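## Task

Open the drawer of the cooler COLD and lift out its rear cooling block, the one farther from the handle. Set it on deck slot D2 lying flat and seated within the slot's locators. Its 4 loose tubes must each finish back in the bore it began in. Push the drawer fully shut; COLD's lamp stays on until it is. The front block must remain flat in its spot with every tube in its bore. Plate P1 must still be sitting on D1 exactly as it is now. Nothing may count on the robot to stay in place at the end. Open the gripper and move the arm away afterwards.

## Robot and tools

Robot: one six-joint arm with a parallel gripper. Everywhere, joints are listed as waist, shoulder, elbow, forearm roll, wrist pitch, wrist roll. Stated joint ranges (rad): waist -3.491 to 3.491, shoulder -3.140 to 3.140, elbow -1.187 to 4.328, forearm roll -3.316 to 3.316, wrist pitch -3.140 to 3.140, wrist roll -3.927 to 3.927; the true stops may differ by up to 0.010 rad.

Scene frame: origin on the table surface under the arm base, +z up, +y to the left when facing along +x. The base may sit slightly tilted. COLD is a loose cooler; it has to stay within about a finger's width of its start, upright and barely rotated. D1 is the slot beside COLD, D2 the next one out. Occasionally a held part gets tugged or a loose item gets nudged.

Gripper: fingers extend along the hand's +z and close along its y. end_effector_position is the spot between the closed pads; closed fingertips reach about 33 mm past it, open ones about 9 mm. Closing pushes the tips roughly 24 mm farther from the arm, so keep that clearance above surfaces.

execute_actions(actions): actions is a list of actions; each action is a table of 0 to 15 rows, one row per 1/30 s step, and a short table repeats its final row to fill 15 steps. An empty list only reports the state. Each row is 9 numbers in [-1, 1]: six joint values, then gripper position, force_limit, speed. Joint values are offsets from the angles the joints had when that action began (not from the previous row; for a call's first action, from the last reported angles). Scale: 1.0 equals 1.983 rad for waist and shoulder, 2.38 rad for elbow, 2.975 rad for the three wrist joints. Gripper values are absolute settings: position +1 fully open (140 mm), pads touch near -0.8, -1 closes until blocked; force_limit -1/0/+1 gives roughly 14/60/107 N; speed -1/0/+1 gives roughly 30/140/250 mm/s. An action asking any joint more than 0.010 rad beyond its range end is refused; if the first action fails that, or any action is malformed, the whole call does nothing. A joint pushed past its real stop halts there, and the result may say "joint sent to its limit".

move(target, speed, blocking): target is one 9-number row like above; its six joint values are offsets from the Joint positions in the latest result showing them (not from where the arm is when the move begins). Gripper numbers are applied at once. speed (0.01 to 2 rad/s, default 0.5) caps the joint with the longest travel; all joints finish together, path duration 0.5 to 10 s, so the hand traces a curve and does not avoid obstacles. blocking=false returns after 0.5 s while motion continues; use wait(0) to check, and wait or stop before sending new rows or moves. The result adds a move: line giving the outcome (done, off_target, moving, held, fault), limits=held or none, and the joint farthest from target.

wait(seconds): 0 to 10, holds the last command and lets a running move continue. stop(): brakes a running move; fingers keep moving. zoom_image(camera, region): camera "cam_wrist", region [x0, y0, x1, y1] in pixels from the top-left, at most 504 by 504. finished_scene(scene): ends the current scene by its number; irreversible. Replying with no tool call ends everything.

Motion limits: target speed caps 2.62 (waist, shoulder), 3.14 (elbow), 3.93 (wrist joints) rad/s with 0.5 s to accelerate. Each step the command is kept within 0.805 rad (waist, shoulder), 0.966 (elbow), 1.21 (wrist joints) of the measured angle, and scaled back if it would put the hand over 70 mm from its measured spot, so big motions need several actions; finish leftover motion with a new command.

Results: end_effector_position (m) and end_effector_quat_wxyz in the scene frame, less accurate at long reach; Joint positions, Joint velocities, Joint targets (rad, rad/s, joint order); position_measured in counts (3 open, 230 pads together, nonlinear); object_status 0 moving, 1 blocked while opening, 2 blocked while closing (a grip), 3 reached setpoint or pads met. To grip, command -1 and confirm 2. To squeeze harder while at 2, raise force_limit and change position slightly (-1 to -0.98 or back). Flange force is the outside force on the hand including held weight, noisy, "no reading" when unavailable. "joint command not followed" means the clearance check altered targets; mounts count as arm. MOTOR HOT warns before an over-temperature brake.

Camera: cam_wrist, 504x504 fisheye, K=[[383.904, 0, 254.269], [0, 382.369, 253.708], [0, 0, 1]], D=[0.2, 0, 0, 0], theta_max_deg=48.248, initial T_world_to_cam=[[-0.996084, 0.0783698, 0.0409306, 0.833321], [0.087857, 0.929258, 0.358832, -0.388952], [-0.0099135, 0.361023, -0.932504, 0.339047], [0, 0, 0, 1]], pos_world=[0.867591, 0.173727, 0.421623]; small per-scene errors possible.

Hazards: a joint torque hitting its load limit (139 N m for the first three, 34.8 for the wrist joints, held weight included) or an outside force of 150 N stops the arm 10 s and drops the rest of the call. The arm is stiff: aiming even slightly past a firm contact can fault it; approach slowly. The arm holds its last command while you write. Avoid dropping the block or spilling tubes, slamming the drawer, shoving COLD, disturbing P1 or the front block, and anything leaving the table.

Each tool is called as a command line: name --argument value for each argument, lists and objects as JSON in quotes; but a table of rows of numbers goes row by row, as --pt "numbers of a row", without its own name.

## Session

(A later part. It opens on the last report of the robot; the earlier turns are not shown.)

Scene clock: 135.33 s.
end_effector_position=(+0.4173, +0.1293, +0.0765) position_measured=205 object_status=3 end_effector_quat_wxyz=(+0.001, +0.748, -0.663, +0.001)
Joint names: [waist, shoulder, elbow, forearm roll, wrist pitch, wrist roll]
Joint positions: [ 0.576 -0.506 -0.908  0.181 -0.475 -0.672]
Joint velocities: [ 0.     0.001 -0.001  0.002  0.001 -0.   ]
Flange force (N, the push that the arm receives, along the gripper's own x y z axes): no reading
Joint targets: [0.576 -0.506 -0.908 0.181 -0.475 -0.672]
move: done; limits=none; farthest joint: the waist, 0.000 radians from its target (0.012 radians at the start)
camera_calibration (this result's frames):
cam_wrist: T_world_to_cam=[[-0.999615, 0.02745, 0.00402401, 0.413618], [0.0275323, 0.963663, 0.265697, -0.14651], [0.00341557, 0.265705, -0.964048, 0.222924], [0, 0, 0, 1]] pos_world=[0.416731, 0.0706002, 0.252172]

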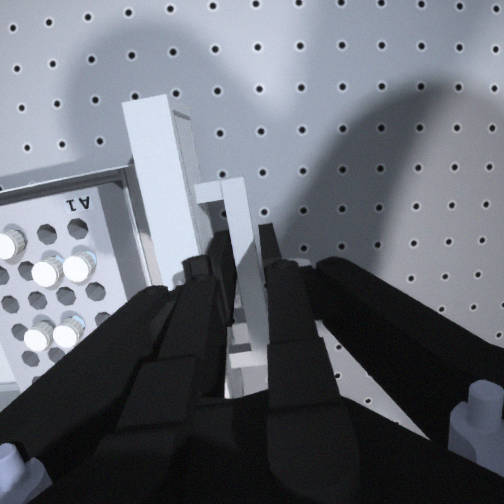

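move --target '[-0.0494,0.063,0.0815,-0.0477,-0.0195,0.0676,-0.6,-0.6,0]' --speed 0.1

move --target '[-0.0373,0.052,0.071,-0.031,-0.022,0.0458,-0.6,-0.6,0]' --speed 0.12

move --target '[-0.0378,0.0666,0.095,-0.0232,-0.0336,0.0363,-0.6,-0.6,0]' --speed 0.12

move --target '[-0.0272,0.0661,0.0966,-0.0124,-0.036,0.0202,-0.6,-0.6,0]' --speed 0.07

Scene clock: 138.47 s.
end_effector_position=(+0.4723, +0.1363, +0.0766) position_measured=205 object_status=3 end_effector_quat_wxyz=(+0.000, +0.748, -0.664, +0.001)
Joint names: [waist, shoulder, elbow, forearm roll, wrist pitch, wrist roll]
Joint positions: [ 0.478 -0.381 -0.714  0.039 -0.533 -0.471]
Joint velocities: [-0.001  0.     0.001 -0.001 -0.     0.001]
Flange force (N, the push that the arm receives, along the gripper's own x y z axes): no reading
Joint targets: [0.478 -0.381 -0.714 0.039 -0.533 -0.471]
move: done; limits=none; farthest joint: the waist, 0.000 radians from its target (0.098 radians at the start)
camera_calibration (this result's frames):
cam_wrist: T_world_to_cam=[[-0.999578, 0.028908, 0.00289753, 0.46832], [0.0286395, 0.963678, 0.265525, -0.155381], [0.00488351, 0.265496, -0.9641, 0.220353], [0, 0, 0, 1]] pos_world=[0.471497, 0.0776967, 0.252343]

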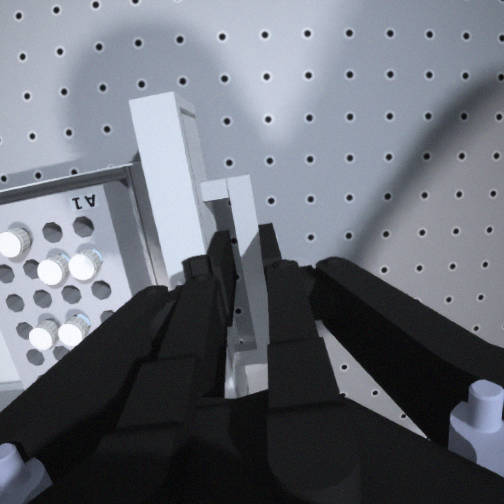

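Scene clock: 140.23 s.
end_effector_position=(+0.5222, +0.1425, +0.0762) position_measured=205 object_status=3 end_effector_quat_wxyz=(-0.001, +0.749, -0.663, +0.001)
Joint names: [waist, shoulder, elbow, forearm roll, wrist pitch, wrist roll]
Joint positions: [ 0.404 -0.278 -0.546 -0.053 -0.598 -0.335]
Joint velocities: [-0.001  0.001 -0.001 -0.002 -0.     0.001]
Flange force (N, the push that the arm receives, along the gripper's own x y z axes): [1.9 2.1 -8.0]
Joint targets: [0.404 -0.278 -0.546 -0.053 -0.598 -0.335]
move: done; limits=none; farthest joint: the elbow, 0.001 radians from its target (0.169 radians at the start)
camera_calibration (this result's frames):
cam_wrist: T_world_to_cam=[[-0.999642, 0.02657, 0.00302338, 0.518313], [0.0264104, 0.963201, 0.267482, -0.161516], [0.00419486, 0.267466, -0.963558, 0.218137], [0, 0, 0, 1]] pos_world=[0.521478, 0.0834568, 0.251823]

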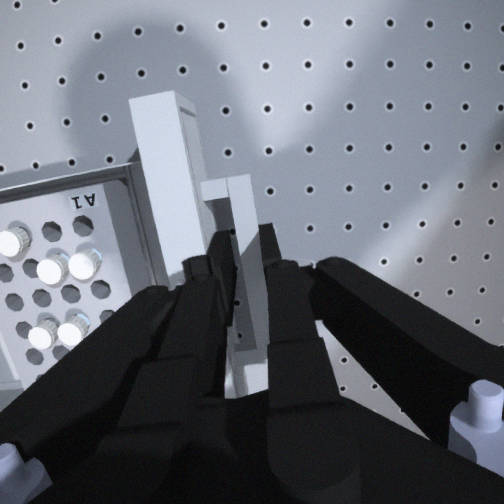

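Scene clock: 142.50 s.
end_effector_position=(+0.5920, +0.1510, +0.0765) position_measured=205 object_status=3 end_effector_quat_wxyz=(-0.001, +0.749, -0.663, +0.001)
Joint names: [waist, shoulder, elbow, forearm roll, wrist pitch, wrist roll]
Joint positions: [ 0.329 -0.146 -0.32  -0.122 -0.698 -0.227]
Joint velocities: [-0.    -0.     0.    -0.001 -0.001  0.001]
Flange force (N, the push that the arm receives, along the gripper's own x y z axes): [-1.5 0.8 -4.0]
Joint targets: [0.329 -0.146 -0.320 -0.122 -0.698 -0.227]
move: done; limits=none; farthest joint: the waist, 0.000 radians from its target (0.075 radians at the start)
camera_calibration (this result's frames):
cam_wrist: T_world_to_cam=[[-0.999667, 0.0256497, 0.00286537, 0.588011], [0.0254814, 0.963226, 0.267483, -0.171145], [0.00410087, 0.267467, -0.963558, 0.215841], [0, 0, 0, 1]] pos_world=[0.591291, 0.0920383, 0.252069]

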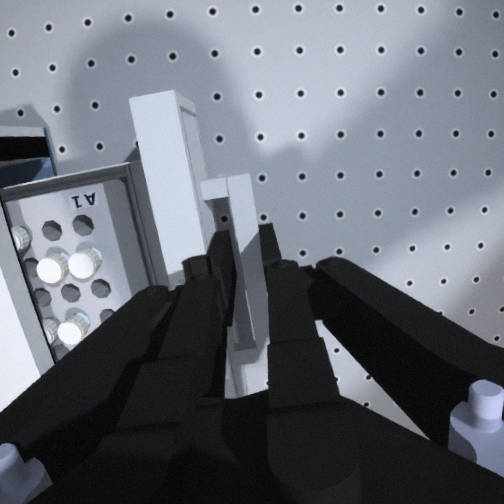

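Scene clock: 146.10 s.
end_effector_position=(+0.6610, +0.1600, +0.0761) position_measured=205 object_status=3 end_effector_quat_wxyz=(-0.000, +0.749, -0.662, -0.000)
Joint names: [waist, shoulder, elbow, forearm roll, wrist pitch, wrist roll]
Joint positions: [ 0.275 -0.015 -0.09  -0.159 -0.805 -0.167]
Joint velocities: [-0.001  0.001  0.002  0.    -0.001  0.   ]
Flange force (N, the push that the arm receives, along the gripper's own x y z axes): [1.2 2.4 -4.7]
Joint targets: [0.275 -0.015 -0.090 -0.159 -0.805 -0.167]
move: done; limits=none; farthest joint: the waist, 0.000 radians from its target (0.054 radians at the start)
camera_calibration (this result's frames):
cam_wrist: T_world_to_cam=[[-0.999697, 0.0241169, 0.00488971, 0.656956], [0.0245452, 0.963139, 0.267881, -0.180861], [0.00175099, 0.26792, -0.963439, 0.214281], [0, 0, 0, 1]] pos_world=[0.660821, 0.10094, 0.251683]

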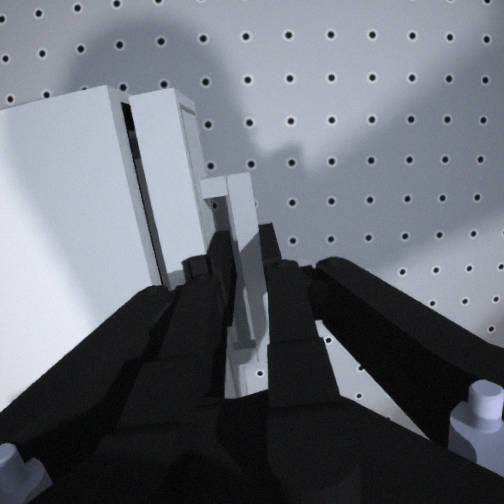

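About 4–5 mm remain.

move --target '[-0.0014,0.0033,0.0049,-0.0006,-0.0018,0.001,-0.6,-0.6,0]' --speed 0.02

Scene clock: 147.20 s.
end_effector_position=(+0.6645, +0.1603, +0.0761) position_measured=205 object_status=3 end_effector_quat_wxyz=(-0.000, +0.750, -0.662, -0.000)
Joint names: [waist, shoulder, elbow, forearm roll, wrist pitch, wrist roll]
Joint positions: [ 0.272 -0.009 -0.078 -0.16  -0.811 -0.164]
Joint velocities: [-0.001  0.     0.003  0.    -0.001  0.   ]
Flange force (N, the push that the arm receives, along the gripper's own x y z axes): [1.3 1.5 -4.7]
Joint targets: [0.272 -0.009 -0.078 -0.160 -0.811 -0.164]
move: done; limits=none; farthest joint: the waist, 0.000 radians from its target (0.003 radians at the start)
camera_calibration (this result's frames):
cam_wrist: T_world_to_cam=[[-0.999703, 0.0239034, 0.00479317, 0.660439], [0.0243134, 0.963107, 0.26802, -0.181051], [0.00179025, 0.268056, -0.963402, 0.214158], [0, 0, 0, 1]] pos_world=[0.664262, 0.101178, 0.25168]

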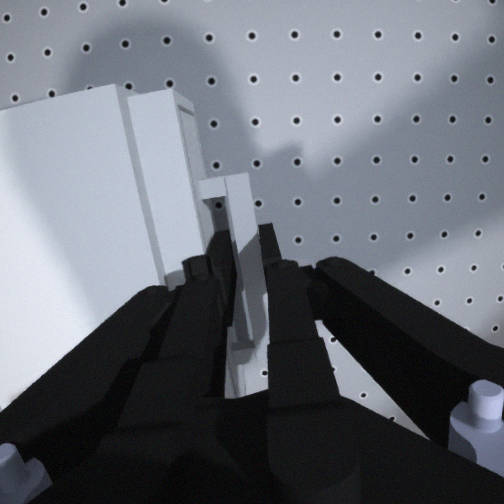

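It snapped shut. Lifting clear and checking the lamp.

move --target '[-0.004,-0.0328,0.0029,0,-0.0262,0,-0.6,-0.6,0]' --speed 0.1

move --target '[-0.017,-0.073,0.014,0,-0.062,0,1,-0.6,0.5]' --speed 0.4

Scene clock: 148.77 s.
end_effector_position=(+0.6616, +0.1618, +0.1151) position_measured=205 object_status=3 end_effector_quat_wxyz=(+0.002, +0.750, -0.661, -0.003)
Joint names: [waist, shoulder, elbow, forearm roll, wrist pitch, wrist roll]
Joint positions: [ 0.264 -0.074 -0.071 -0.16  -0.889 -0.164]
Joint velocities: [-0.     0.     0.001  0.001 -0.001  0.   ]
Flange force (N, the push that the arm receives, along the gripper's own x y z axes): [0.0 3.5 -5.3]
Joint targets: [0.264 -0.074 -0.071 -0.160 -0.889 -0.164]
move: done; limits=none; farthest joint: the waist, 0.000 radians from its target (0.008 radians at the start)
camera_calibration (this result's frames):
cam_wrist: T_world_to_cam=[[-0.999712, 0.021341, 0.011005, 0.657028], [0.0235142, 0.962915, 0.26878, -0.192412], [-0.00486081, 0.268961, -0.963139, 0.255584], [0, 0, 0, 1]] pos_world=[0.662605, 0.102512, 0.290649]

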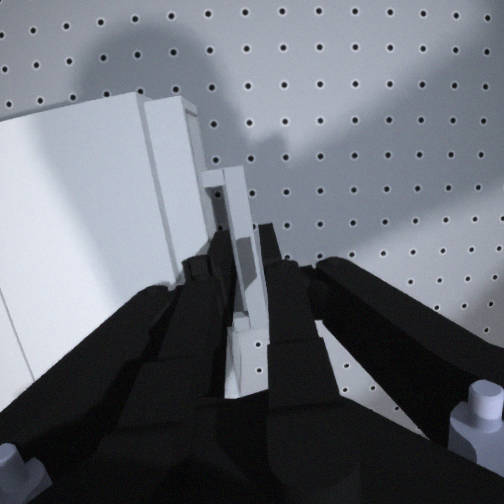

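Scene clock: 149.73 s.
end_effector_position=(+0.6540, +0.1570, +0.2105) position_measured=3 object_status=3 end_effector_quat_wxyz=(+0.004, +0.750, -0.662, -0.002)
Joint names: [waist, shoulder, elbow, forearm roll, wrist pitch, wrist roll]
Joint positions: [ 0.231 -0.218 -0.038 -0.16  -1.073 -0.164]
Joint velocities: [ 0.    -0.002  0.     0.001 -0.001  0.   ]
Flange force (N, the push that the arm receives, along the gripper's own x y z axes): [3.3 -1.8 -4.4]
Joint targets: [0.231 -0.218 -0.038 -0.160 -1.073 -0.164]
move: done; limits=none; farthest joint: the shoulder, 0.001 radians from its target (0.145 radians at the start)
camera_calibration (this result's frames):
cam_wrist: T_world_to_cam=[[-0.999642, 0.0235998, 0.0125847, 0.647764], [0.0260799, 0.96444, 0.263011, -0.213901], [-0.00593017, 0.263245, -0.964711, 0.350603], [0, 0, 0, 1]] pos_world=[0.65519, 0.0987128, 0.386337]

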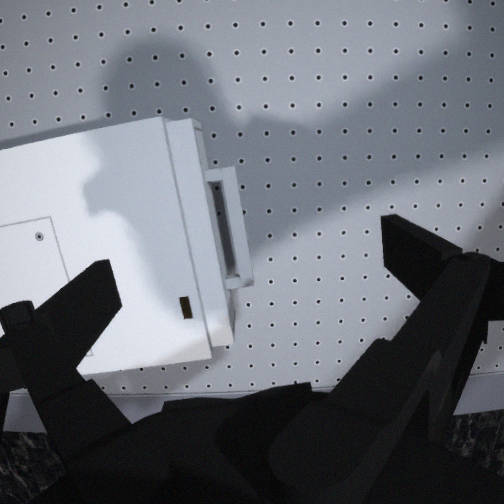

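finished_scene --scene 1

The scene is finished: the task was done.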